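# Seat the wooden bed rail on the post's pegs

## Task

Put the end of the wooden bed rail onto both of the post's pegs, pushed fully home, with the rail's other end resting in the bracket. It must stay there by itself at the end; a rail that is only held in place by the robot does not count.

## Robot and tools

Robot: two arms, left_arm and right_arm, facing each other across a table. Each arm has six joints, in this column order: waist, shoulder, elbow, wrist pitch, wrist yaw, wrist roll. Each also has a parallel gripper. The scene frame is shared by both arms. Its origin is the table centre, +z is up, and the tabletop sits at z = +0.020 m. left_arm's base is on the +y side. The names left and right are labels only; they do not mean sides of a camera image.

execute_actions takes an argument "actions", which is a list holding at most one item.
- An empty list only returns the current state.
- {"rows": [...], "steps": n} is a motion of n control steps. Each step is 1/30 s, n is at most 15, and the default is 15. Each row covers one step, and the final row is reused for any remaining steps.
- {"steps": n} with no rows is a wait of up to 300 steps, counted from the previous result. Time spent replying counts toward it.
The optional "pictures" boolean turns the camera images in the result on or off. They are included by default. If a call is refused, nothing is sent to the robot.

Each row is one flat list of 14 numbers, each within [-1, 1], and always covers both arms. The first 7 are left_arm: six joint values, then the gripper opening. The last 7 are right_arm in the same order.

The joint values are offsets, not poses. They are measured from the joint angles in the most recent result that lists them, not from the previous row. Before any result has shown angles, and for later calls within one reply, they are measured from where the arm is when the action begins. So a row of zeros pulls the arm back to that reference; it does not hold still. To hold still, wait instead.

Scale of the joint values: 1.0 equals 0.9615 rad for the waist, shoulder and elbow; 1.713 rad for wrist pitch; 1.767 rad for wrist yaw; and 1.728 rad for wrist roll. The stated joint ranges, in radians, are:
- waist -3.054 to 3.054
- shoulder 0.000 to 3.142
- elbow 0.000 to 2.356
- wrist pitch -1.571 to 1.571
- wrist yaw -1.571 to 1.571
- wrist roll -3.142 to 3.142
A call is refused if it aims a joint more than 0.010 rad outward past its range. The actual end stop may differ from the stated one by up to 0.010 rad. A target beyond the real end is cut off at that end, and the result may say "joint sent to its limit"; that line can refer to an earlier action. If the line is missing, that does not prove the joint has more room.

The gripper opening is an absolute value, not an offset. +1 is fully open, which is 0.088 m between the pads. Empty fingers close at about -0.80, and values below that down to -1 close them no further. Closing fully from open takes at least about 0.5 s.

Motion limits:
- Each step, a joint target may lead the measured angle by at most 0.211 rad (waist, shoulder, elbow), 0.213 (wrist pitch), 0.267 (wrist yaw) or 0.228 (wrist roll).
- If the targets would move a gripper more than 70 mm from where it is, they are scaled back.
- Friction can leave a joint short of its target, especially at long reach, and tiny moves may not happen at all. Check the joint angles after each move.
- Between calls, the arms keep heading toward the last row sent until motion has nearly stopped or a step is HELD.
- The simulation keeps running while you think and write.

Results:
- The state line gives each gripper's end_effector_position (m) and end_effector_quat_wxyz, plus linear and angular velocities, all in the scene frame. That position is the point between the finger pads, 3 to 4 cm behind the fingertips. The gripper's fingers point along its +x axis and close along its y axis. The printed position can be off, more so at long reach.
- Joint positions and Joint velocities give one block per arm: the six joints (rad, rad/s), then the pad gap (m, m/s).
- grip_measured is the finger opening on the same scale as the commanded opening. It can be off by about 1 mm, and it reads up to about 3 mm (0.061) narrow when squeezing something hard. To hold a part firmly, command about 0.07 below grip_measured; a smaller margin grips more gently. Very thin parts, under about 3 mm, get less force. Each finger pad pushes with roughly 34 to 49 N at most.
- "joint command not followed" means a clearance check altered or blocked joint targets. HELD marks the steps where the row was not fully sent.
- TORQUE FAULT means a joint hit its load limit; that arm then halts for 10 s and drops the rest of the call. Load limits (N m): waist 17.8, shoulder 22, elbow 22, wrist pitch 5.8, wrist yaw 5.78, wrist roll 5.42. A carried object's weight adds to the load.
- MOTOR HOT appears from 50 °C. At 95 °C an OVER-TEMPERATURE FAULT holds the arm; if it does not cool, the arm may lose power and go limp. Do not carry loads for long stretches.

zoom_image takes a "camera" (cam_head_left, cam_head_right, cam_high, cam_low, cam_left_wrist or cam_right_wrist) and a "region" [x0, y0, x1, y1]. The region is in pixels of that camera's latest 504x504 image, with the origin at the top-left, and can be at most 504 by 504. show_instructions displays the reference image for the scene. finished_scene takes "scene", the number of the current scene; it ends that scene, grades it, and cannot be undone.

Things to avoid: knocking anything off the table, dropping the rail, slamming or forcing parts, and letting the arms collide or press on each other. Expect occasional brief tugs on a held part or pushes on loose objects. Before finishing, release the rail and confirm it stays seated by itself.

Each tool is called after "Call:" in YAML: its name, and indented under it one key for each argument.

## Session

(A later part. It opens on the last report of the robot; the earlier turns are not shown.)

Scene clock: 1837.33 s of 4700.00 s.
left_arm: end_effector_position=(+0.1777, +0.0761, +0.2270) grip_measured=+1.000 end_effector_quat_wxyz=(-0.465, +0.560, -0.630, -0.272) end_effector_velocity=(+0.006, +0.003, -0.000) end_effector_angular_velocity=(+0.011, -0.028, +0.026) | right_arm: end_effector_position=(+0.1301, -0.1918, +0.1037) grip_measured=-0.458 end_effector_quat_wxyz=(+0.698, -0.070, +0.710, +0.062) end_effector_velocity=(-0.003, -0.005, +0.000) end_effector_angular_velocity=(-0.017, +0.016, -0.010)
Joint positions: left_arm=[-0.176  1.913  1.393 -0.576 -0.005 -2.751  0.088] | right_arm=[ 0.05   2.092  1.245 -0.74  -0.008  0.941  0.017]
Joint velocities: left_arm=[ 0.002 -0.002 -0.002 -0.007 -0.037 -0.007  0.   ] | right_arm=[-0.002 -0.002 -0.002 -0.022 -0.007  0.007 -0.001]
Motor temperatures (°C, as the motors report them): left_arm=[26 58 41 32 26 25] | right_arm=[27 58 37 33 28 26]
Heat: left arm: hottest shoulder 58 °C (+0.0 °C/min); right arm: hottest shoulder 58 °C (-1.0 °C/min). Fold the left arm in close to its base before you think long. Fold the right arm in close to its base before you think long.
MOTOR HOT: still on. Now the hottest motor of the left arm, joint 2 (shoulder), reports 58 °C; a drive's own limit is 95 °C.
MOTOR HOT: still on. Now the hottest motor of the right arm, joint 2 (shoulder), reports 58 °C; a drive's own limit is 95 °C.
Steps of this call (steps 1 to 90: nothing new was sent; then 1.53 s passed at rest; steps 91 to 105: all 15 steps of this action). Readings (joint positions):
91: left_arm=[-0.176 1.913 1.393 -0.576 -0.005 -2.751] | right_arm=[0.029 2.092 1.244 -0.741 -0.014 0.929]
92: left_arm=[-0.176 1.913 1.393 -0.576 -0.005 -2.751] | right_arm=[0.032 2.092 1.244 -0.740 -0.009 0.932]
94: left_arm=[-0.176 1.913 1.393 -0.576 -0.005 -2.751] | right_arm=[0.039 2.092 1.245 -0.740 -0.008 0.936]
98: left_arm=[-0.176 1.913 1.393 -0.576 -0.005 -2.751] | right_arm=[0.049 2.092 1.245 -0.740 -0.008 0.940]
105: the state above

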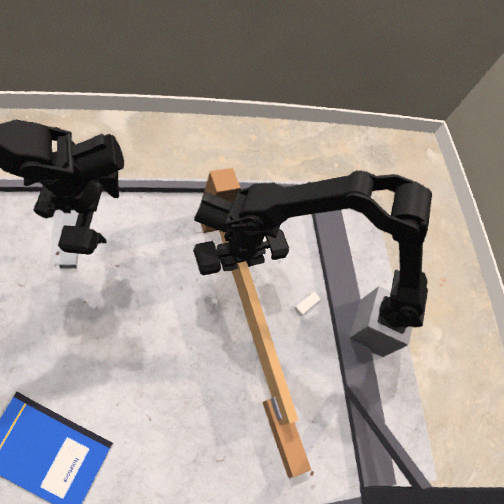

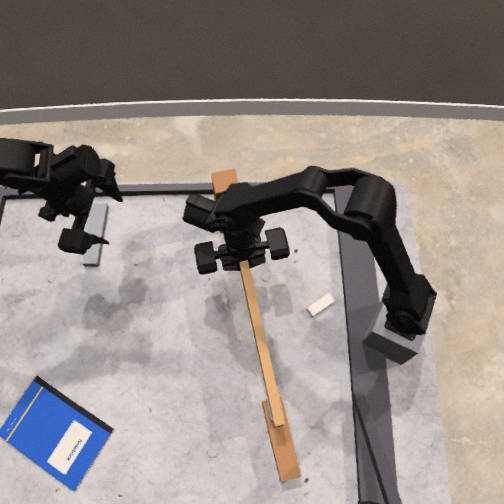

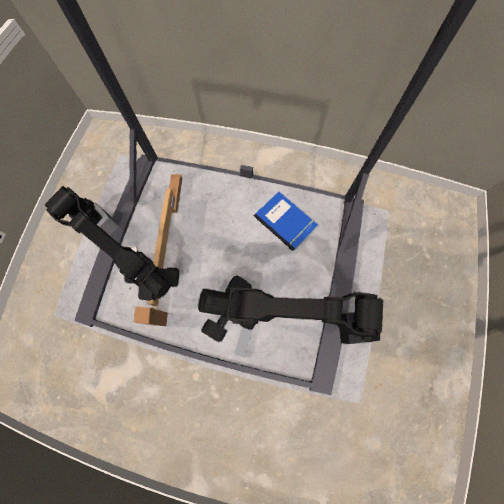

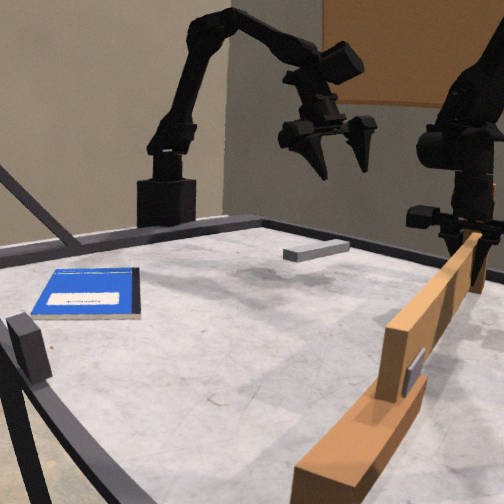

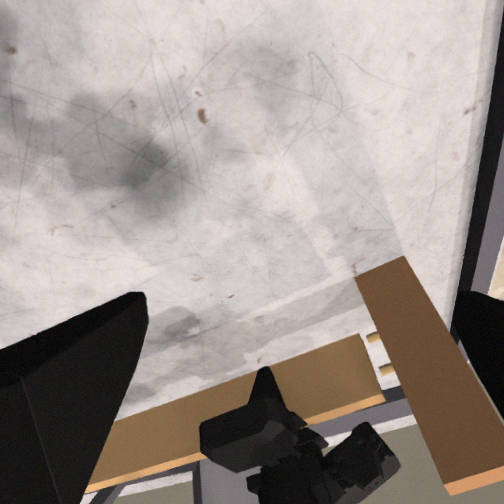

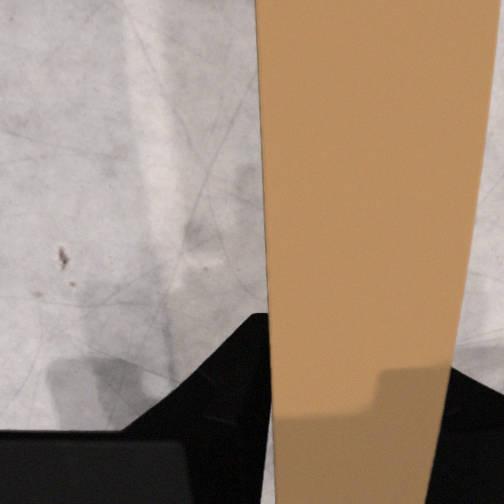

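Call:
execute_actions:
  actions:
    - {"rows":[[0,0,0,0,0,0,1,0,0,0.008,0.017,0.004,0,-1]],"steps":12}
  pictures: false

Call:
execute_actions:
  actions:
    - {"rows":[[0,0,0,0,0,0,1,-0.008,0,0.008,0.004,0.006,-0.004,-1],[0,0,0,0,0,0,1,-0.012,0,0.008,0.004,0.006,-0.006,-1],[0,0,0,0,0,0,1,-0.016,0,0.008,0.004,0.006,-0.008,-1],[0,0,0,0,0,0,1,-0.02,0,0.008,0.004,0.006,-0.01,-1],[0,0,0,0,0,0,1,-0.024,0,0.008,0.004,0.006,-0.012,-1],[0,0,0,0,0,0,1,-0.028,0,0.008,0.004,0.006,-0.013,-1],[0,0,0,0,0,0,1,-0.032,0,0.008,0.004,0.006,-0.014,-1]],"steps":15}
  pictures: false

Scene clock: 1847.57 s of 4700.00 s.
left_arm: end_effector_position=(+0.1777, +0.0761, +0.2270) grip_measured=+1.000 end_effector_quat_wxyz=(-0.465, +0.560, -0.630, -0.272) end_effector_velocity=(-0.004, +0.000, +0.001) end_effector_angular_velocity=(+0.001, +0.010, -0.004) | right_arm: end_effector_position=(+0.1310, -0.1877, +0.1036) grip_measured=-0.458 end_effector_quat_wxyz=(+0.701, -0.065, +0.707, +0.070) end_effector_velocity=(+0.000, +0.001, +0.000) end_effector_angular_velocity=(+0.010, +0.003, +0.005)
Joint positions: left_arm=[-0.176  1.913  1.393 -0.576 -0.005 -2.751  0.088] | right_arm=[ 0.051  2.092  1.245 -0.722 -0.011  0.939  0.017]
Joint velocities: left_arm=[-0.007 -0.002  0.002 -0.007  0.007 -0.007  0.   ] | right_arm=[-0.002 -0.002 -0.002  0.007 -0.007 -0.007 -0.   ]
Motor temperatures (°C, as the motors report them): left_arm=[26 58 41 32 26 25] | right_arm=[27 58 37 32 28 26]
Heat: left arm: hottest shoulder 58 °C (+0.0 °C/min); right arm: hottest shoulder 58 °C (+0.0 °C/min). Fold the left arm in close to its base before you think long. Fold the right arm in close to its base before you think long.
MOTOR HOT: still on. Now the hottest motor of the left arm, joint 2 (shoulder), reports 58 °C; a drive's own limit is 95 °C.
MOTOR HOT: still on. Now the hottest motor of the right arm, joint 2 (shoulder), reports 58 °C; a drive's own limit is 95 °C.
Steps of this call (steps 1 to 15: the robot went on to your last target; steps 16 to 90: nothing new was sent; then 6.83 s passed at rest; steps 91 to 102: all 12 steps of this action). Readings (joint positions):
91: left_arm=[-0.176 1.913 1.393 -0.576 -0.005 -2.751] | right_arm=[0.050 2.092 1.245 -0.738 -0.008 0.941]
92: left_arm=[-0.176 1.913 1.393 -0.576 -0.005 -2.751] | right_arm=[0.050 2.092 1.245 -0.734 -0.010 0.941]
94: left_arm=[-0.176 1.913 1.393 -0.576 -0.005 -2.751] | right_arm=[0.051 2.092 1.245 -0.727 -0.011 0.941]
98: left_arm=[-0.176 1.913 1.393 -0.576 -0.005 -2.751] | right_arm=[0.051 2.092 1.245 -0.722 -0.011 0.940]
102: the state above

Scene clock: 1848.07 s of 4700.00 s.
left_arm: end_effector_position=(+0.1777, +0.0761, +0.2270) grip_measured=+1.000 end_effector_quat_wxyz=(-0.465, +0.560, -0.630, -0.272) end_effector_velocity=(+0.000, -0.002, +0.003) end_effector_angular_velocity=(-0.012, -0.005, +0.007) | right_arm: end_effector_position=(+0.1355, -0.1898, +0.1036) grip_measured=-0.458 end_effector_quat_wxyz=(+0.699, -0.064, +0.709, +0.071) end_effector_velocity=(-0.003, -0.001, +0.000) end_effector_angular_velocity=(+0.003, +0.023, +0.005)
Joint positions: left_arm=[-0.176  1.913  1.393 -0.576 -0.005 -2.751  0.088] | right_arm=[ 0.035  2.092  1.245 -0.722 -0.018  0.921  0.017]
Joint velocities: left_arm=[-0.002 -0.002  0.002  0.007 -0.007 -0.007  0.   ] | right_arm=[-0.002 -0.002 -0.002 -0.007 -0.022 -0.007  0.   ]
Motor temperatures (°C, as the motors report them): left_arm=[26 58 41 32 26 25] | right_arm=[27 58 37 32 28 26]
Heat: left arm: hottest shoulder 58 °C (+0.0 °C/min); right arm: hottest shoulder 58 °C (+0.0 °C/min). Fold the left arm in close to its base before you think long. Fold the right arm in close to its base before you think long.
MOTOR HOT: still on. Now the hottest motor of the left arm, joint 2 (shoulder), reports 58 °C; a drive's own limit is 95 °C.
MOTOR HOT: still on. Now the hottest motor of the right arm, joint 2 (shoulder), reports 58 °C; a drive's own limit is 95 °C.
Steps of this call (steps 1 to 15: all 15 steps of this action). Readings (joint positions):
1: left_arm=[-0.176 1.913 1.393 -0.576 -0.005 -2.751] | right_arm=[0.051 2.092 1.245 -0.722 -0.011 0.938]
2: left_arm=[-0.176 1.913 1.393 -0.576 -0.005 -2.751] | right_arm=[0.051 2.092 1.245 -0.722 -0.011 0.936]
4: left_arm=[-0.176 1.913 1.393 -0.576 -0.005 -2.751] | right_arm=[0.049 2.092 1.245 -0.722 -0.011 0.932]
8: left_arm=[-0.176 1.913 1.393 -0.576 -0.005 -2.751] | right_arm=[0.035 2.092 1.245 -0.722 -0.017 0.924]
15: the state above

Sweep with elbow up (along the line).

Call:
execute_actions:
  actions:
    - {"rows":[[0,0,0,0,0,0,1,-0.008,0,0.02,0.003,0.008,0,-1],[0,0,0,0,0,0,1,-0.008,0,0.022,0.003,0.008,0,-1],[0,0,0,0,0,0,1,-0.008,0,0.024,0.003,0.008,0,-1],[0,0,0,0,0,0,1,-0.008,0,0.026,0.003,0.008,0,-1],[0,0,0,0,0,0,1,-0.008,0,0.028,0.003,0.008,0,-1],[0,0,0,0,0,0,1,-0.008,0,0.03,0.003,0.008,0,-1],[0,0,0,0,0,0,1,-0.008,0,0.032,0.003,0.008,0,-1],[0,0,0,0,0,0,1,-0.008,0,0.034,0.003,0.008,0,-1],[0,0,0,0,0,0,1,-0.008,0,0.036,0.003,0.008,0,-1],[0,0,0,0,0,0,1,-0.008,0,0.038,0.003,0.008,0,-1]],"steps":15}
  pictures: false

Scene clock: 1851.73 s of 4700.00 s.
left_arm: end_effector_position=(+0.1777, +0.0761, +0.2270) grip_measured=+1.000 end_effector_quat_wxyz=(-0.465, +0.560, -0.630, -0.272) end_effector_velocity=(-0.000, +0.002, +0.002) end_effector_angular_velocity=(+0.003, -0.003, +0.007) | right_arm: end_effector_position=(+0.1358, -0.1889, +0.1047) grip_measured=-0.458 end_effector_quat_wxyz=(+0.699, -0.063, +0.709, +0.072) end_effector_velocity=(-0.002, -0.000, -0.000) end_effector_angular_velocity=(-0.003, +0.010, -0.005)
Joint positions: left_arm=[-0.176  1.913  1.393 -0.576 -0.005 -2.751  0.088] | right_arm=[ 0.035  2.092  1.25  -0.725 -0.019  0.921  0.017]
Joint velocities: left_arm=[-0.002 -0.007 -0.002 -0.007 -0.007 -0.007  0.   ] | right_arm=[ 0.002  0.002  0.002 -0.007 -0.007  0.007 -0.   ]
Motor temperatures (°C, as the motors report them): left_arm=[26 58 41 32 26 25] | right_arm=[27 58 37 32 28 26]
Heat: left arm: hottest shoulder 58 °C (+0.0 °C/min); right arm: hottest shoulder 58 °C (+0.0 °C/min). Fold the left arm in close to its base before you think long. Fold the right arm in close to its base before you think long.
MOTOR HOT: still on. Now the hottest motor of the left arm, joint 2 (shoulder), reports 58 °C; a drive's own limit is 95 °C.
MOTOR HOT: still on. Now the hottest motor of the right arm, joint 2 (shoulder), reports 58 °C; a drive's own limit is 95 °C.
Steps of this call (steps 1 to 15: the robot went on to your last target; steps 16 to 90: nothing new was sent; then 0.17 s passed at rest; steps 91 to 105: all 15 steps of this action). Readings (joint positions):
91: left_arm=[-0.176 1.913 1.393 -0.576 -0.005 -2.751] | right_arm=[0.035 2.092 1.245 -0.722 -0.018 0.921]
92: left_arm=[-0.176 1.913 1.393 -0.576 -0.005 -2.751] | right_arm=[0.035 2.092 1.245 -0.722 -0.018 0.921]
94: left_arm=[-0.176 1.913 1.393 -0.576 -0.005 -2.751] | right_arm=[0.035 2.092 1.245 -0.722 -0.019 0.921]
98: left_arm=[-0.176 1.913 1.393 -0.576 -0.005 -2.751] | right_arm=[0.035 2.092 1.248 -0.723 -0.019 0.921]
105: the state above

Call:
execute_actions:
  actions:
    - {"rows":[[0,0,0,0,0,0,1,-0.008,0.012,0.008,-0.004,0.008,0,-1],[0,0,0,0,0,0,1,-0.008,0.012,0.008,-0.006,0.008,0,-1],[0,0,0,0,0,0,1,-0.008,0.013,0.008,-0.008,0.008,0,-1],[0,0,0,0,0,0,1,-0.008,0.014,0.008,-0.008,0.008,0,-1],[0,0,0,0,0,0,1,-0.008,0.015,0.008,-0.008,0.008,0,-1],[0,0,0,0,0,0,1,-0.008,0.016,0.008,-0.008,0.008,0,-1],[0,0,0,0,0,0,1,-0.008,0.017,0.008,-0.008,0.008,0,-1],[0,0,0,0,0,0,1,-0.008,0.018,0.008,-0.008,0.008,0,-1],[0,0,0,0,0,0,1,-0.008,0.019,0.008,-0.008,0.008,0,-1],[0,0,0,0,0,0,1,-0.008,0.020,0.008,-0.008,0.008,0,-1],[0,0,0,0,0,0,1,-0.008,0.021,0.008,-0.008,0.008,0,-1],[0,0,0,0,0,0,1,-0.008,0.022,0.008,-0.008,0.008,0,-1],[0,0,0,0,0,0,1,-0.008,0.023,0.008,-0.008,0.008,0,-1],[0,0,0,0,0,0,1,-0.008,0.024,0.008,-0.008,0.008,0,-1]],"steps":15}
  pictures: false

Scene clock: 1863.93 s of 4700.00 s.
left_arm: end_effector_position=(+0.1777, +0.0761, +0.2270) grip_measured=+1.000 end_effector_quat_wxyz=(-0.465, +0.560, -0.630, -0.272) end_effector_velocity=(-0.005, +0.001, -0.001) end_effector_angular_velocity=(+0.007, +0.004, -0.017) | right_arm: end_effector_position=(+0.1360, -0.1933, +0.1009) grip_measured=-0.458 end_effector_quat_wxyz=(+0.696, -0.068, +0.712, +0.063) end_effector_velocity=(+0.003, -0.001, -0.005) end_effector_angular_velocity=(-0.010, -0.003, +0.000)
Joint positions: left_arm=[-0.176  1.913  1.393 -0.576 -0.005 -2.751  0.088] | right_arm=[ 0.03   2.103  1.25  -0.736 -0.015  0.923  0.017]
Joint velocities: left_arm=[-0.007 -0.002 -0.002 -0.007  0.007  0.007  0.   ] | right_arm=[-0.007  0.017  0.002  0.007  0.007 -0.007  0.   ]
Motor temperatures (°C, as the motors report them): left_arm=[26 58 41 32 26 25] | right_arm=[27 58 38 32 28 26]
Heat: left arm: hottest shoulder 58 °C (+0.0 °C/min); right arm: hottest shoulder 58 °C (-1.0 °C/min). Fold the left arm in close to its base before you think long. Fold the right arm in close to its base before you think long.
MOTOR HOT: still on. Now the hottest motor of the left arm, joint 2 (shoulder), reports 58 °C; a drive's own limit is 95 °C.
MOTOR HOT: still on. Now the hottest motor of the right arm, joint 2 (shoulder), reports 58 °C; a drive's own limit is 95 °C.
Steps of this call (steps 1 to 15: the robot went on to your last target; steps 16 to 90: nothing new was sent; then 8.70 s passed at rest; steps 91 to 105: all 15 steps of this action). Readings (joint positions):
91: left_arm=[-0.176 1.913 1.393 -0.576 -0.005 -2.751] | right_arm=[0.035 2.094 1.250 -0.727 -0.019 0.921]
92: left_arm=[-0.176 1.913 1.393 -0.576 -0.005 -2.751] | right_arm=[0.035 2.095 1.250 -0.727 -0.019 0.921]
94: left_arm=[-0.176 1.913 1.393 -0.576 -0.005 -2.751] | right_arm=[0.035 2.095 1.250 -0.730 -0.018 0.921]
98: left_arm=[-0.176 1.913 1.393 -0.576 -0.005 -2.751] | right_arm=[0.033 2.096 1.250 -0.736 -0.016 0.922]
105: the state above

Call:
execute_actions:
  actions:
    - {"rows":[[0,0,0,0,0,0,1,0.024,-0.041,0.008,0.011,0.006,0.012,-1]],"steps":15}
  pictures: false

Scene clock: 1869.03 s of 4700.00 s.
left_arm: end_effector_position=(+0.1777, +0.0761, +0.2270) grip_measured=+1.000 end_effector_quat_wxyz=(-0.465, +0.560, -0.630, -0.272) end_effector_velocity=(-0.001, +0.005, -0.002) end_effector_angular_velocity=(+0.022, -0.001, +0.007) | right_arm: end_effector_position=(+0.1331, -0.1861, +0.1067) grip_measured=-0.458 end_effector_quat_wxyz=(+0.703, -0.063, +0.704, +0.074) end_effector_velocity=(+0.001, -0.002, +0.002) end_effector_angular_velocity=(+0.001, +0.007, +0.015)
Joint positions: left_arm=[-0.176  1.913  1.393 -0.576 -0.005 -2.751  0.088] | right_arm=[ 0.049  2.086  1.25  -0.723 -0.009  0.932  0.017]
Joint velocities: left_arm=[-0.002 -0.002 -0.002 -0.022 -0.007 -0.007  0.   ] | right_arm=[-0.007 -0.007 -0.002 -0.007 -0.007 -0.022 -0.   ]
Motor temperatures (°C, as the motors report them): left_arm=[26 58 41 32 26 25] | right_arm=[27 58 38 31 28 26]
Heat: left arm: hottest shoulder 58 °C (+0.0 °C/min); right arm: hottest shoulder 58 °C (-1.0 °C/min). Fold the left arm in close to its base before you think long. Fold the right arm in close to its base before you think long.
MOTOR HOT: still on. Now the hottest motor of the left arm, joint 2 (shoulder), reports 58 °C; a drive's own limit is 95 °C.
MOTOR HOT: still on. Now the hottest motor of the right arm, joint 2 (shoulder), reports 58 °C; a drive's own limit is 95 °C.
Steps of this call (steps 1 to 15: the robot went on to your last target; steps 16 to 90: nothing new was sent; then 1.60 s passed at rest; steps 91 to 105: all 15 steps of this action). Readings (joint positions):
91: left_arm=[-0.176 1.913 1.393 -0.576 -0.005 -2.751] | right_arm=[0.032 2.103 1.250 -0.735 -0.013 0.928]
92: left_arm=[-0.176 1.913 1.393 -0.576 -0.005 -2.751] | right_arm=[0.035 2.102 1.250 -0.732 -0.011 0.930]
94: left_arm=[-0.176 1.913 1.393 -0.576 -0.005 -2.751] | right_arm=[0.041 2.098 1.250 -0.725 -0.011 0.931]
98: left_arm=[-0.176 1.913 1.393 -0.576 -0.005 -2.751] | right_arm=[0.048 2.087 1.250 -0.723 -0.010 0.932]
105: the state above

Poke here.

Call:
execute_actions:
  actions:
    - {"rows":[[0,0,0,0,0,0,1,-0.008,0,0.008,0.004,0.006,-0.004,-1],[0,0,0,0,0,0,1,-0.012,0,0.008,0.004,0.006,-0.006,-1],[0,0,0,0,0,0,1,-0.016,0,0.008,0.004,0.006,-0.008,-1],[0,0,0,0,0,0,1,-0.02,0,0.008,0.004,0.006,-0.009,-1],[0,0,0,0,0,0,1,-0.024,0,0.008,0.004,0.006,-0.01,-1]],"steps":15}

Call:
zoom_image:
  camera: "cam_left_wrist"
  region: [320,310,410,400]

Scene clock: 1873.73 s of 4700.00 s.
left_arm: end_effector_position=(+0.1777, +0.0761, +0.2270) grip_measured=+1.000 end_effector_quat_wxyz=(-0.465, +0.560, -0.630, -0.272) end_effector_velocity=(-0.000, +0.002, -0.001) end_effector_angular_velocity=(+0.008, -0.009, -0.006) | right_arm: end_effector_position=(+0.1347, -0.1869, +0.1068) grip_measured=-0.458 end_effector_quat_wxyz=(+0.701, -0.064, +0.706, +0.076) end_effector_velocity=(-0.003, -0.001, +0.000) end_effector_angular_velocity=(+0.003, +0.023, +0.005)
Joint positions: left_arm=[-0.176  1.913  1.393 -0.576 -0.005 -2.751  0.088] | right_arm=[ 0.041  2.086  1.25  -0.723 -0.015  0.921  0.017]
Joint velocities: left_arm=[-0.002 -0.002 -0.002 -0.007 -0.007  0.007  0.   ] | right_arm=[-0.002 -0.002 -0.002 -0.007 -0.022 -0.007 -0.   ]
Motor temperatures (°C, as the motors report them): left_arm=[26 58 41 32 26 25] | right_arm=[27 59 38 31 28 26]
Heat: left arm: hottest shoulder 58 °C (+0.0 °C/min); right arm: hottest shoulder 59 °C (+1.0 °C/min). Fold the left arm in close to its base before you think long. Fold the right arm in close to its base before you think long.
MOTOR HOT: still on. Now the hottest motor of the left arm, joint 2 (shoulder), reports 58 °C; a drive's own limit is 95 °C.
MOTOR HOT: still on. Now the hottest motor of the right arm, joint 2 (shoulder), reports 59 °C; a drive's own limit is 95 °C.
Steps of this call (steps 1 to 15: the robot went on to your last target; steps 16 to 90: nothing new was sent; then 1.20 s passed at rest; steps 91 to 105: all 15 steps of this action). Readings (joint positions):
91: left_arm=[-0.176 1.913 1.393 -0.576 -0.005 -2.751] | right_arm=[0.048 2.086 1.250 -0.723 -0.009 0.932]
92: left_arm=[-0.176 1.913 1.393 -0.576 -0.005 -2.751] | right_arm=[0.048 2.086 1.250 -0.723 -0.009 0.931]
94: left_arm=[-0.176 1.913 1.393 -0.576 -0.005 -2.751] | right_arm=[0.046 2.086 1.250 -0.723 -0.009 0.927]
98: left_arm=[-0.176 1.913 1.393 -0.576 -0.005 -2.751] | right_arm=[0.041 2.086 1.250 -0.723 -0.015 0.922]
105: the state above

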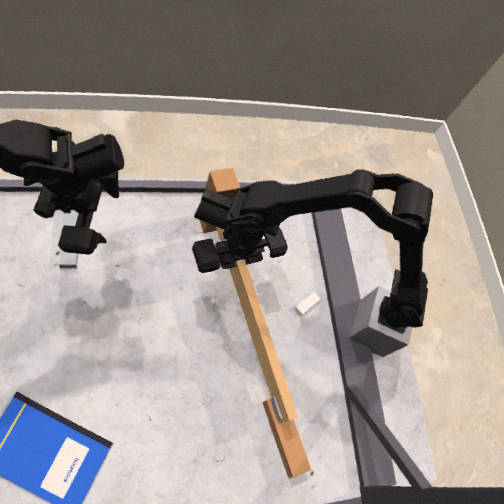

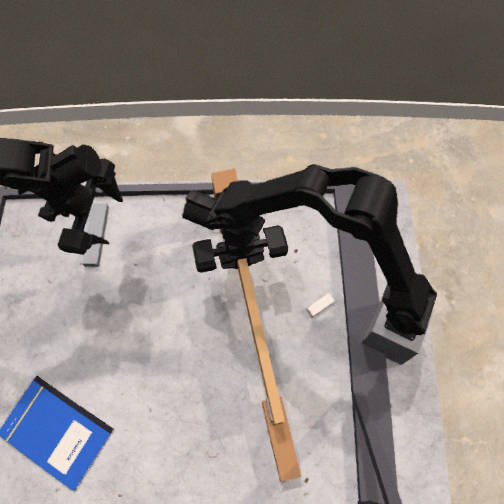

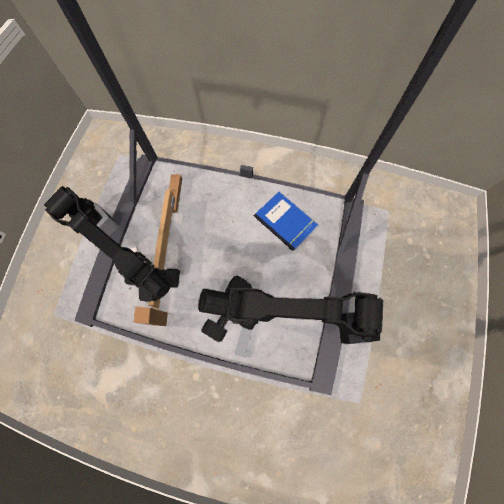

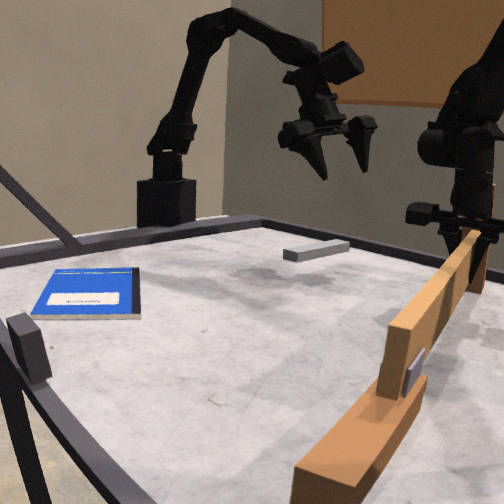

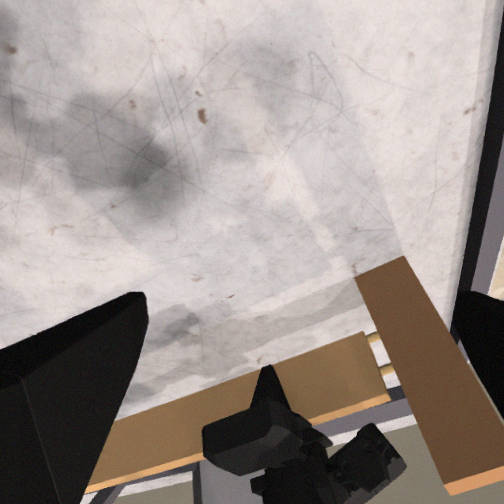

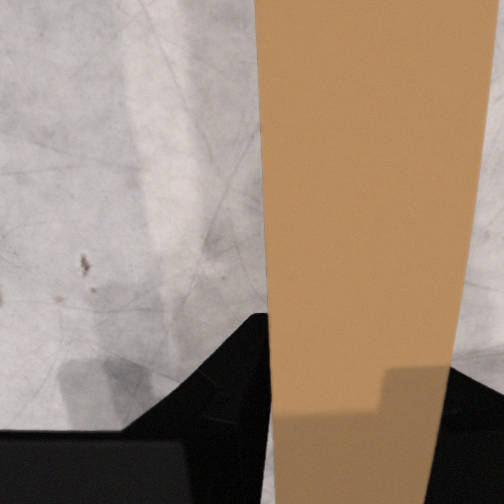

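Region (320, 310, 410, 400) of cam_left_wrist's 504x504 image, scaled by 5.600, with more detail than that image has.

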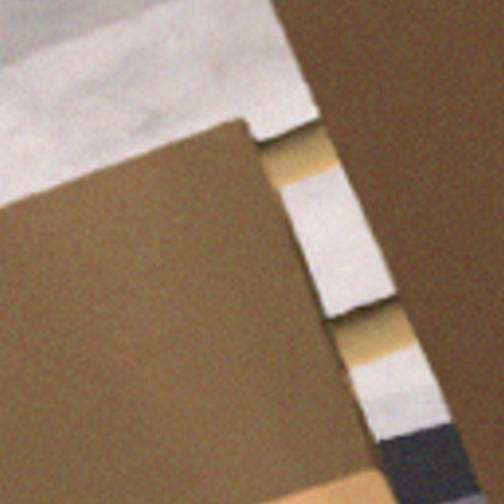

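Call:
execute_actions:
  actions:
    - {"rows":[[0,0,0,0,0,0,1,0.004,0.023,0.008,-0.008,0.006,0,-1]],"steps":15}
  pictures: false

Call:
execute_actions:
  actions:
    - {"rows":[[0,0,0,0,0,0,1,-0.01,0,0.008,-0.002,0.008,0,-1],[0,0,0,0,0,0,1,-0.012,0,0.008,-0.003,0.008,0,-1],[0,0,0,0,0,0,1,-0.014,0,0.008,-0.004,0.008,0,-1],[0,0,0,0,0,0,1,-0.015,0,0.008,-0.006,0.008,0,-1],[0,0,0,0,0,0,1,-0.016,0,0.008,-0.008,0.008,0,-1],[0,0,0,0,0,0,1,-0.017,0,0.008,-0.010,0.008,0,-1],[0,0,0,0,0,0,1,-0.018,0,0.008,-0.012,0.008,0,-1],[0,0,0,0,0,0,1,-0.019,0,0.008,-0.014,0.008,0,-1],[0,0,0,0,0,0,1,-0.02,0,0.008,-0.016,0.008,0,-1],[0,0,0,0,0,0,1,-0.021,0,0.008,-0.018,0.008,0,-1],[0,0,0,0,0,0,1,-0.022,0,0.008,-0.02,0.008,0,-1],[0,0,0,0,0,0,1,-0.023,0,0.008,-0.022,0.008,0,-1]],"steps":15}
  pictures: false

Scene clock: 1884.13 s of 4700.00 s.
left_arm: end_effector_position=(+0.1777, +0.0761, +0.2270) grip_measured=+1.000 end_effector_quat_wxyz=(-0.465, +0.560, -0.630, -0.272) end_effector_velocity=(-0.000, +0.000, -0.001) end_effector_angular_velocity=(-0.002, -0.003, +0.007) | right_arm: end_effector_position=(+0.1337, -0.1903, +0.1031) grip_measured=-0.458 end_effector_quat_wxyz=(+0.699, -0.071, +0.708, +0.069) end_effector_velocity=(-0.003, -0.005, +0.000) end_effector_angular_velocity=(-0.016, +0.016, +0.005)
Joint positions: left_arm=[-0.176  1.913  1.393 -0.576 -0.005 -2.751  0.088] | right_arm=[ 0.042  2.097  1.25  -0.733 -0.01   0.922  0.017]
Joint velocities: left_arm=[-0.002 -0.002 -0.007  0.007 -0.007 -0.007  0.   ] | right_arm=[-0.002 -0.002 -0.002 -0.022 -0.007 -0.007  0.   ]
Motor temperatures (°C, as the motors report them): left_arm=[26 58 41 32 26 25] | right_arm=[27 58 38 31 28 26]
Heat: left arm: hottest shoulder 58 °C (+0.0 °C/min); right arm: hottest shoulder 58 °C (+0.0 °C/min). Fold the left arm in close to its base before you think long. Fold the right arm in close to its base before you think long.
MOTOR HOT: still on. Now the hottest motor of the left arm, joint 2 (shoulder), reports 58 °C; a drive's own limit is 95 °C.
MOTOR HOT: still on. Now the hottest motor of the right arm, joint 2 (shoulder), reports 58 °C; a drive's own limit is 95 °C.
Steps of this call (steps 1 to 15: the robot went on to your last target; steps 16 to 90: nothing new was sent; then 6.90 s passed at rest; steps 91 to 105: all 15 steps of this action). Readings (joint positions):
91: left_arm=[-0.176 1.913 1.393 -0.576 -0.005 -2.751] | right_arm=[0.042 2.088 1.250 -0.724 -0.015 0.921]
92: left_arm=[-0.176 1.913 1.393 -0.576 -0.005 -2.751] | right_arm=[0.042 2.089 1.250 -0.725 -0.015 0.921]
94: left_arm=[-0.176 1.913 1.393 -0.576 -0.005 -2.751] | right_arm=[0.042 2.091 1.250 -0.728 -0.011 0.921]
98: left_arm=[-0.176 1.913 1.393 -0.576 -0.005 -2.751] | right_arm=[0.042 2.096 1.250 -0.732 -0.010 0.922]
105: the state above

Scene clock: 1884.63 s of 4700.00 s.
left_arm: end_effector_position=(+0.1777, +0.0761, +0.2270) grip_measured=+1.000 end_effector_quat_wxyz=(-0.465, +0.560, -0.630, -0.272) end_effector_velocity=(-0.000, +0.003, -0.002) end_effector_angular_velocity=(+0.012, -0.002, +0.007) | right_arm: end_effector_position=(+0.1350, -0.1953, +0.1034) grip_measured=-0.458 end_effector_quat_wxyz=(+0.695, -0.071, +0.713, +0.059) end_effector_velocity=(+0.003, -0.001, +0.003) end_effector_angular_velocity=(-0.001, -0.008, -0.014)
Joint positions: left_arm=[-0.176  1.913  1.393 -0.576 -0.005 -2.751  0.088] | right_arm=[ 0.032  2.097  1.251 -0.752 -0.012  0.926  0.017]
Joint velocities: left_arm=[-0.002 -0.002 -0.007 -0.007 -0.007 -0.007  0.   ] | right_arm=[-0.007 -0.007  0.002 -0.007  0.007  0.007 -0.   ]
Motor temperatures (°C, as the motors report them): left_arm=[26 58 41 32 26 25] | right_arm=[27 58 38 31 28 26]
Heat: left arm: hottest shoulder 58 °C (+0.0 °C/min); right arm: hottest shoulder 58 °C (+0.0 °C/min). Fold the left arm in close to its base before you think long. Fold the right arm in close to its base before you think long.
MOTOR HOT: still on. Now the hottest motor of the left arm, joint 2 (shoulder), reports 58 °C; a drive's own limit is 95 °C.
MOTOR HOT: still on. Now the hottest motor of the right arm, joint 2 (shoulder), reports 58 °C; a drive's own limit is 95 °C.
Steps of this call (steps 1 to 15: all 15 steps of this action). Readings (joint positions):
1: left_arm=[-0.176 1.913 1.393 -0.576 -0.005 -2.751] | right_arm=[0.041 2.097 1.250 -0.733 -0.010 0.922]
2: left_arm=[-0.176 1.913 1.393 -0.576 -0.005 -2.751] | right_arm=[0.040 2.097 1.250 -0.734 -0.010 0.923]
4: left_arm=[-0.176 1.913 1.393 -0.576 -0.005 -2.751] | right_arm=[0.038 2.097 1.250 -0.738 -0.010 0.924]
8: left_arm=[-0.176 1.913 1.393 -0.576 -0.005 -2.751] | right_arm=[0.034 2.097 1.250 -0.745 -0.010 0.926]
15: the state above

Call:
execute_actions:
  actions:
    - {"rows":[[0,0,0,0,0,0,1,0.035,0,0.008,0.012,0.006,0.012,-1]],"steps":15}

Call:
zoom_image:
  camera: "cam_high"
  region: [110,260,200,350]

Call:
zoom_image:
  camera: "cam_head_left"
  region: [180,150,280,250]

Scene clock: 1889.13 s of 4700.00 s.
left_arm: end_effector_position=(+0.1777, +0.0761, +0.2270) grip_measured=+1.000 end_effector_quat_wxyz=(-0.465, +0.560, -0.630, -0.272) end_effector_velocity=(-0.000, +0.003, +0.002) end_effector_angular_velocity=(+0.012, -0.002, +0.007) | right_arm: end_effector_position=(+0.1290, -0.1881, +0.1035) grip_measured=-0.458 end_effector_quat_wxyz=(+0.701, -0.072, +0.706, +0.067) end_effector_velocity=(+0.001, -0.006, -0.002) end_effector_angular_velocity=(-0.019, +0.000, -0.015)
Joint positions: left_arm=[-0.176  1.913  1.393 -0.576 -0.005 -2.751  0.088] | right_arm=[ 0.059  2.097  1.252 -0.736 -0.003  0.941  0.017]
Joint velocities: left_arm=[-0.002 -0.007  0.002 -0.022 -0.007 -0.007  0.   ] | right_arm=[-0.007  0.002 -0.007 -0.007  0.007  0.007 -0.   ]
Motor temperatures (°C, as the motors report them): left_arm=[26 58 41 32 26 25] | right_arm=[27 58 37 31 28 26]
Heat: left arm: hottest shoulder 58 °C (+0.0 °C/min); right arm: hottest shoulder 58 °C (+0.0 °C/min). Fold the left arm in close to its base before you think long. Fold the right arm in close to its base before you think long.
MOTOR HOT: still on. Now the hottest motor of the left arm, joint 2 (shoulder), reports 58 °C; a drive's own limit is 95 °C.
MOTOR HOT: still on. Now the hottest motor of the right arm, joint 2 (shoulder), reports 58 °C; a drive's own limit is 95 °C.
Steps of this call (steps 1 to 15: the robot went on to your last target; steps 16 to 90: nothing new was sent; then 1.00 s passed at rest; steps 91 to 105: all 15 steps of this action). Readings (joint positions):
91: left_arm=[-0.176 1.913 1.393 -0.576 -0.005 -2.751] | right_arm=[0.034 2.097 1.252 -0.751 -0.010 0.932]
92: left_arm=[-0.176 1.913 1.393 -0.576 -0.005 -2.751] | right_arm=[0.039 2.097 1.252 -0.747 -0.005 0.935]
94: left_arm=[-0.176 1.913 1.393 -0.576 -0.005 -2.751] | right_arm=[0.048 2.097 1.252 -0.743 -0.003 0.938]
98: left_arm=[-0.176 1.913 1.393 -0.576 -0.005 -2.751] | right_arm=[0.059 2.097 1.252 -0.737 -0.003 0.940]
105: the state above

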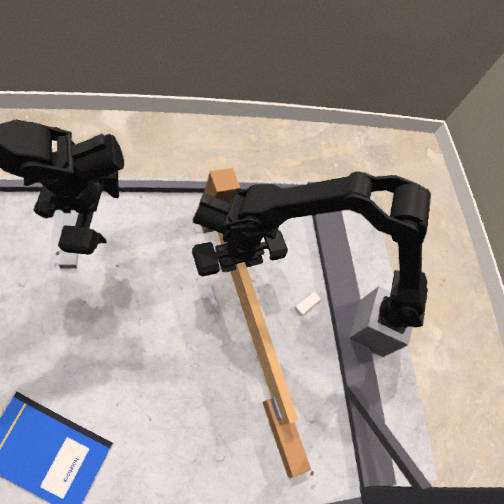

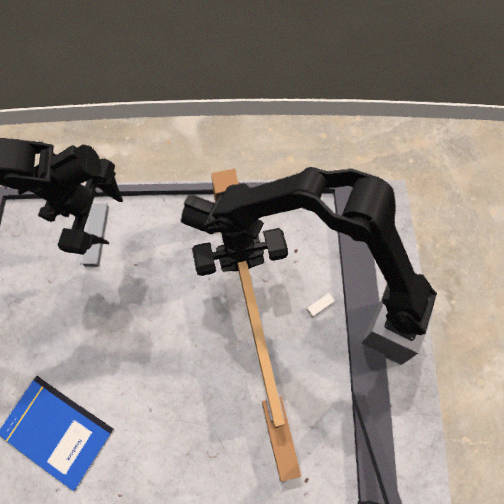

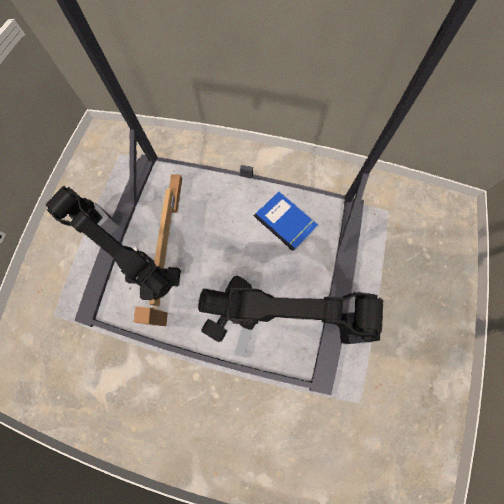

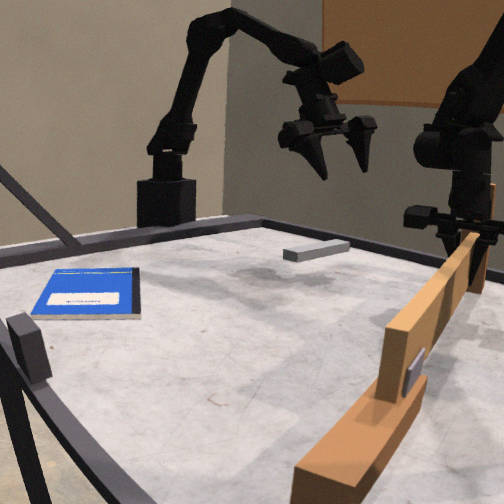

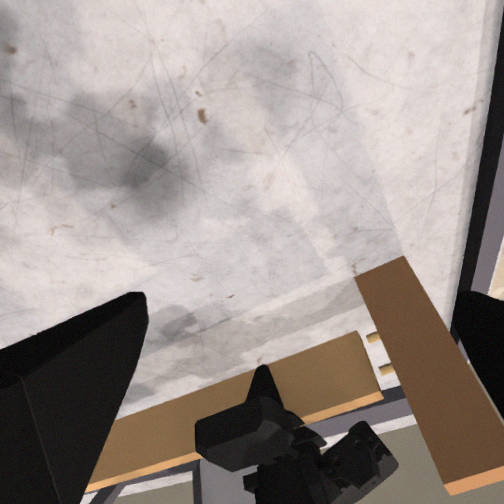

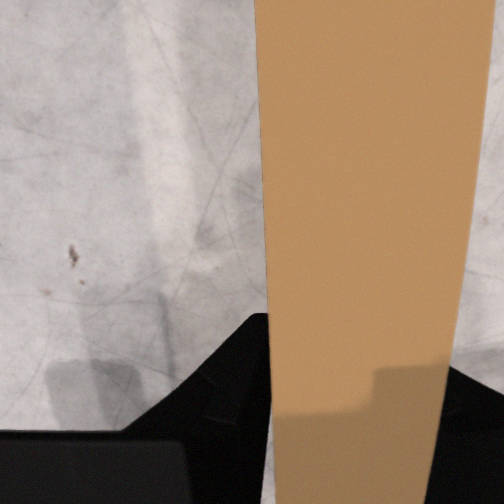

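Region (110, 260, 200, 350) of cam_high's 504x504 image, scaled by 5.600, with more detail than that image has.

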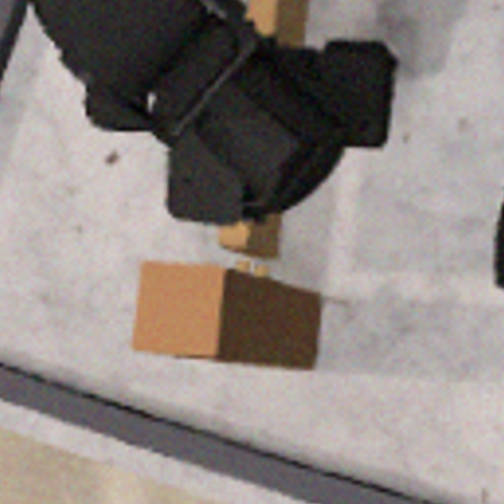

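Region (180, 150, 280, 250) of cam_head_left's 504x504 image, scaled by 5.040, with more detail than that image has.

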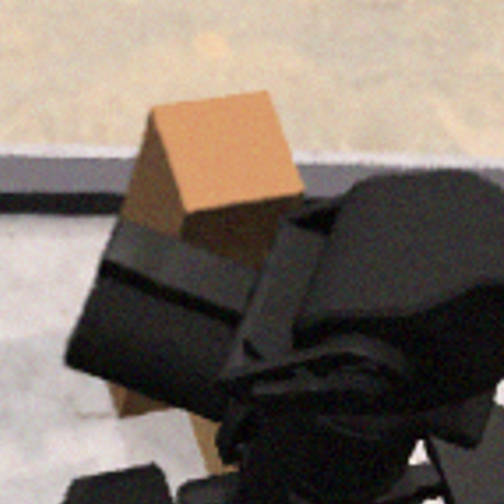

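Call:
execute_actions:
  actions:
    - {"rows":[[0,0.3,0,0.5,0,0,1,0,0,0.008,0,0.003,0,-1]],"steps":15}
  pictures: false

Call:
execute_actions:
  actions:
    - {"steps":45}

Scene clock: 1894.97 s of 4700.00 s.
left_arm: end_effector_position=(+0.1922, -0.0464, +0.2079) grip_measured=+1.000 end_effector_quat_wxyz=(-0.319, +0.671, -0.665, -0.077) end_effector_velocity=(+0.007, -0.062, +0.105) end_effector_angular_velocity=(-0.512, -0.058, +0.008) | right_arm: end_effector_position=(+0.1290, -0.1881, +0.1035) grip_measured=-0.458 end_effector_quat_wxyz=(+0.701, -0.072, +0.706, +0.067) end_effector_velocity=(-0.001, +0.003, +0.001) end_effector_angular_velocity=(+0.014, +0.002, +0.010)
Joint positions: left_arm=[-0.176  2.195  1.398  0.242 -0.005 -2.751  0.088] | right_arm=[ 0.059  2.097  1.252 -0.736 -0.003  0.941  0.017]
Joint velocities: left_arm=[-0.002 -0.007  0.032  0.476 -0.007 -0.007  0.   ] | right_arm=[ 0.002 -0.002  0.002  0.007 -0.007 -0.007 -0.   ]
Motor temperatures (°C, as the motors report them): left_arm=[26 58 41 33 26 25] | right_arm=[27 58 37 31 27 26]
Heat: left arm: hottest shoulder 58 °C (+0.0 °C/min); right arm: hottest shoulder 58 °C (+0.0 °C/min). Fold the left arm in close to its base before you think long. Fold the right arm in close to its base before you think long.
MOTOR HOT: still on. Now the hottest motor of the left arm, joint 2 (shoulder), reports 58 °C; a drive's own limit is 95 °C.
MOTOR HOT: still on. Now the hottest motor of the right arm, joint 2 (shoulder), reports 58 °C; a drive's own limit is 95 °C.
Steps of this call (steps 1 to 15: the robot went on to your last target; steps 16 to 90: nothing new was sent; then 2.33 s passed at rest; steps 91 to 105: all 15 steps of this action). Readings (joint positions):
91: left_arm=[-0.176 1.939 1.393 -0.539 -0.005 -2.751] | right_arm=[0.059 2.097 1.252 -0.736 -0.003 0.941]
92: left_arm=[-0.176 1.970 1.400 -0.463 -0.005 -2.751] | right_arm=[0.059 2.097 1.252 -0.736 -0.003 0.941]
94: left_arm=[-0.176 2.054 1.411 -0.340 -0.005 -2.751] | right_arm=[0.059 2.097 1.252 -0.736 -0.003 0.941]
98: left_arm=[-0.176 2.182 1.391 -0.102 -0.005 -2.751] | right_arm=[0.059 2.097 1.252 -0.736 -0.003 0.941]
105: the state above

Scene clock: 1896.47 s of 4700.00 s.
left_arm: end_effector_position=(+0.1927, -0.0505, +0.2150) grip_measured=+1.000 end_effector_quat_wxyz=(-0.308, +0.677, -0.665, -0.063) end_effector_velocity=(-0.000, +0.001, -0.001) end_effector_angular_velocity=(+0.008, -0.009, +0.000) | right_arm: end_effector_position=(+0.1290, -0.1881, +0.1035) grip_measured=-0.458 end_effector_quat_wxyz=(+0.701, -0.072, +0.706, +0.067) end_effector_velocity=(-0.001, +0.003, +0.002) end_effector_angular_velocity=(+0.020, +0.015, +0.005)
Joint positions: left_arm=[-0.176  2.195  1.398  0.28  -0.005 -2.751  0.088] | right_arm=[ 0.059  2.097  1.252 -0.736 -0.003  0.941  0.017]
Joint velocities: left_arm=[-0.002 -0.002 -0.002 -0.007 -0.007  0.007  0.   ] | right_arm=[-0.002 -0.007 -0.002  0.007 -0.022 -0.007 -0.   ]
Motor temperatures (°C, as the motors report them): left_arm=[26 58 41 33 26 25] | right_arm=[27 58 37 31 27 26]
Heat: left arm: hottest shoulder 58 °C (+0.0 °C/min); right arm: hottest shoulder 58 °C (+0.0 °C/min). Fold the left arm in close to its base before you think long. Fold the right arm in close to its base before you think long.
MOTOR HOT: still on. Now the hottest motor of the left arm, joint 2 (shoulder), reports 58 °C; a drive's own limit is 95 °C.
MOTOR HOT: still on. Now the hottest motor of the right arm, joint 2 (shoulder), reports 58 °C; a drive's own limit is 95 °C.
Steps of this call (steps 1 to 30: the robot went on to your last target; steps 31 to 45: nothing new was sent). Readings (joint positions):
1: left_arm=[-0.176 2.195 1.399 0.253 -0.005 -2.751] | right_arm=[0.059 2.097 1.252 -0.736 -0.003 0.941]
2: left_arm=[-0.176 2.195 1.399 0.259 -0.005 -2.751] | right_arm=[0.059 2.097 1.252 -0.736 -0.003 0.941]
4: left_arm=[-0.176 2.195 1.398 0.264 -0.005 -2.751] | right_arm=[0.059 2.097 1.252 -0.736 -0.003 0.941]
8: left_arm=[-0.176 2.195 1.398 0.279 -0.005 -2.751] | right_arm=[0.059 2.097 1.252 -0.736 -0.003 0.941]
45: the state above
All arms were judged still, so your last target was given up. Only a new action makes them travel on or press farther. Fingers that are still opening or closing keep moving.

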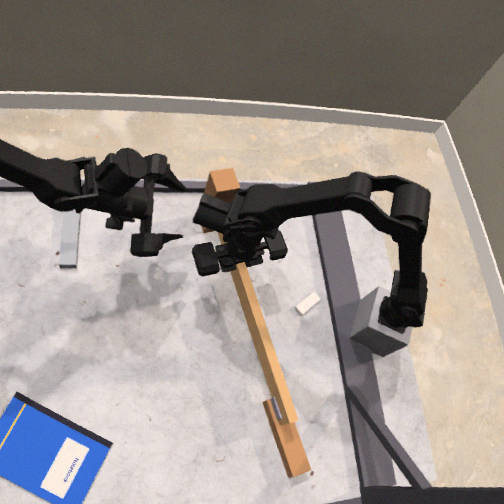

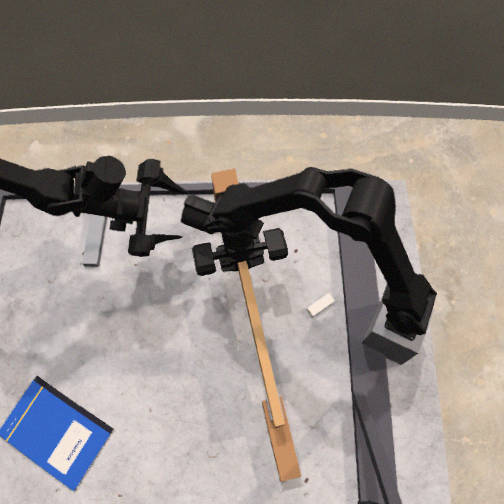

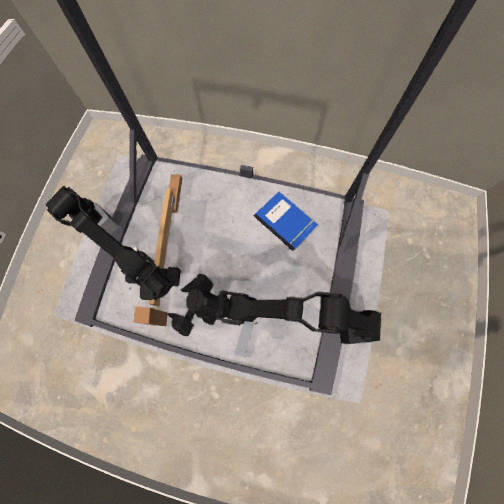

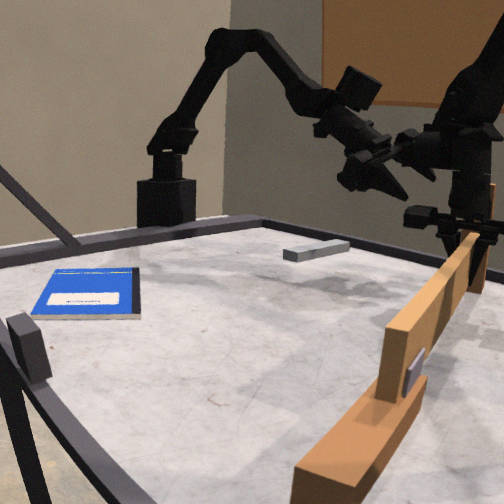

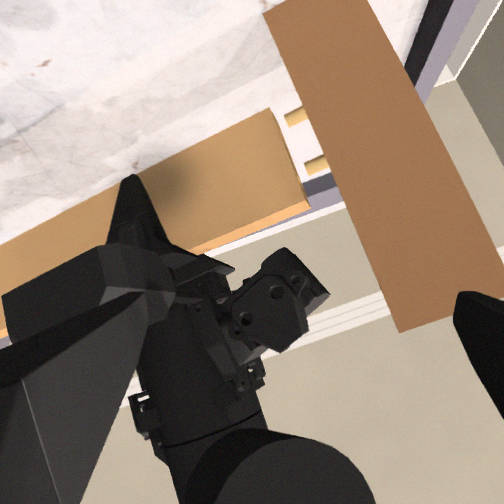

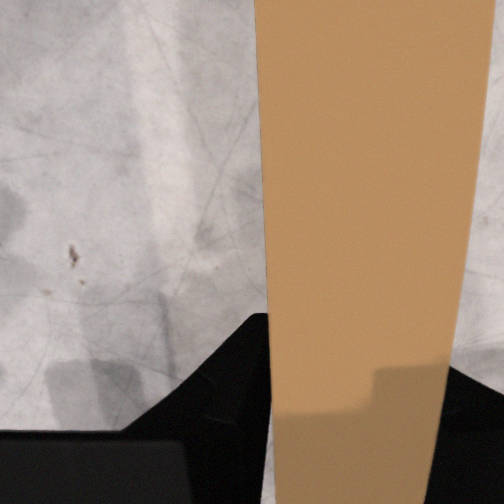

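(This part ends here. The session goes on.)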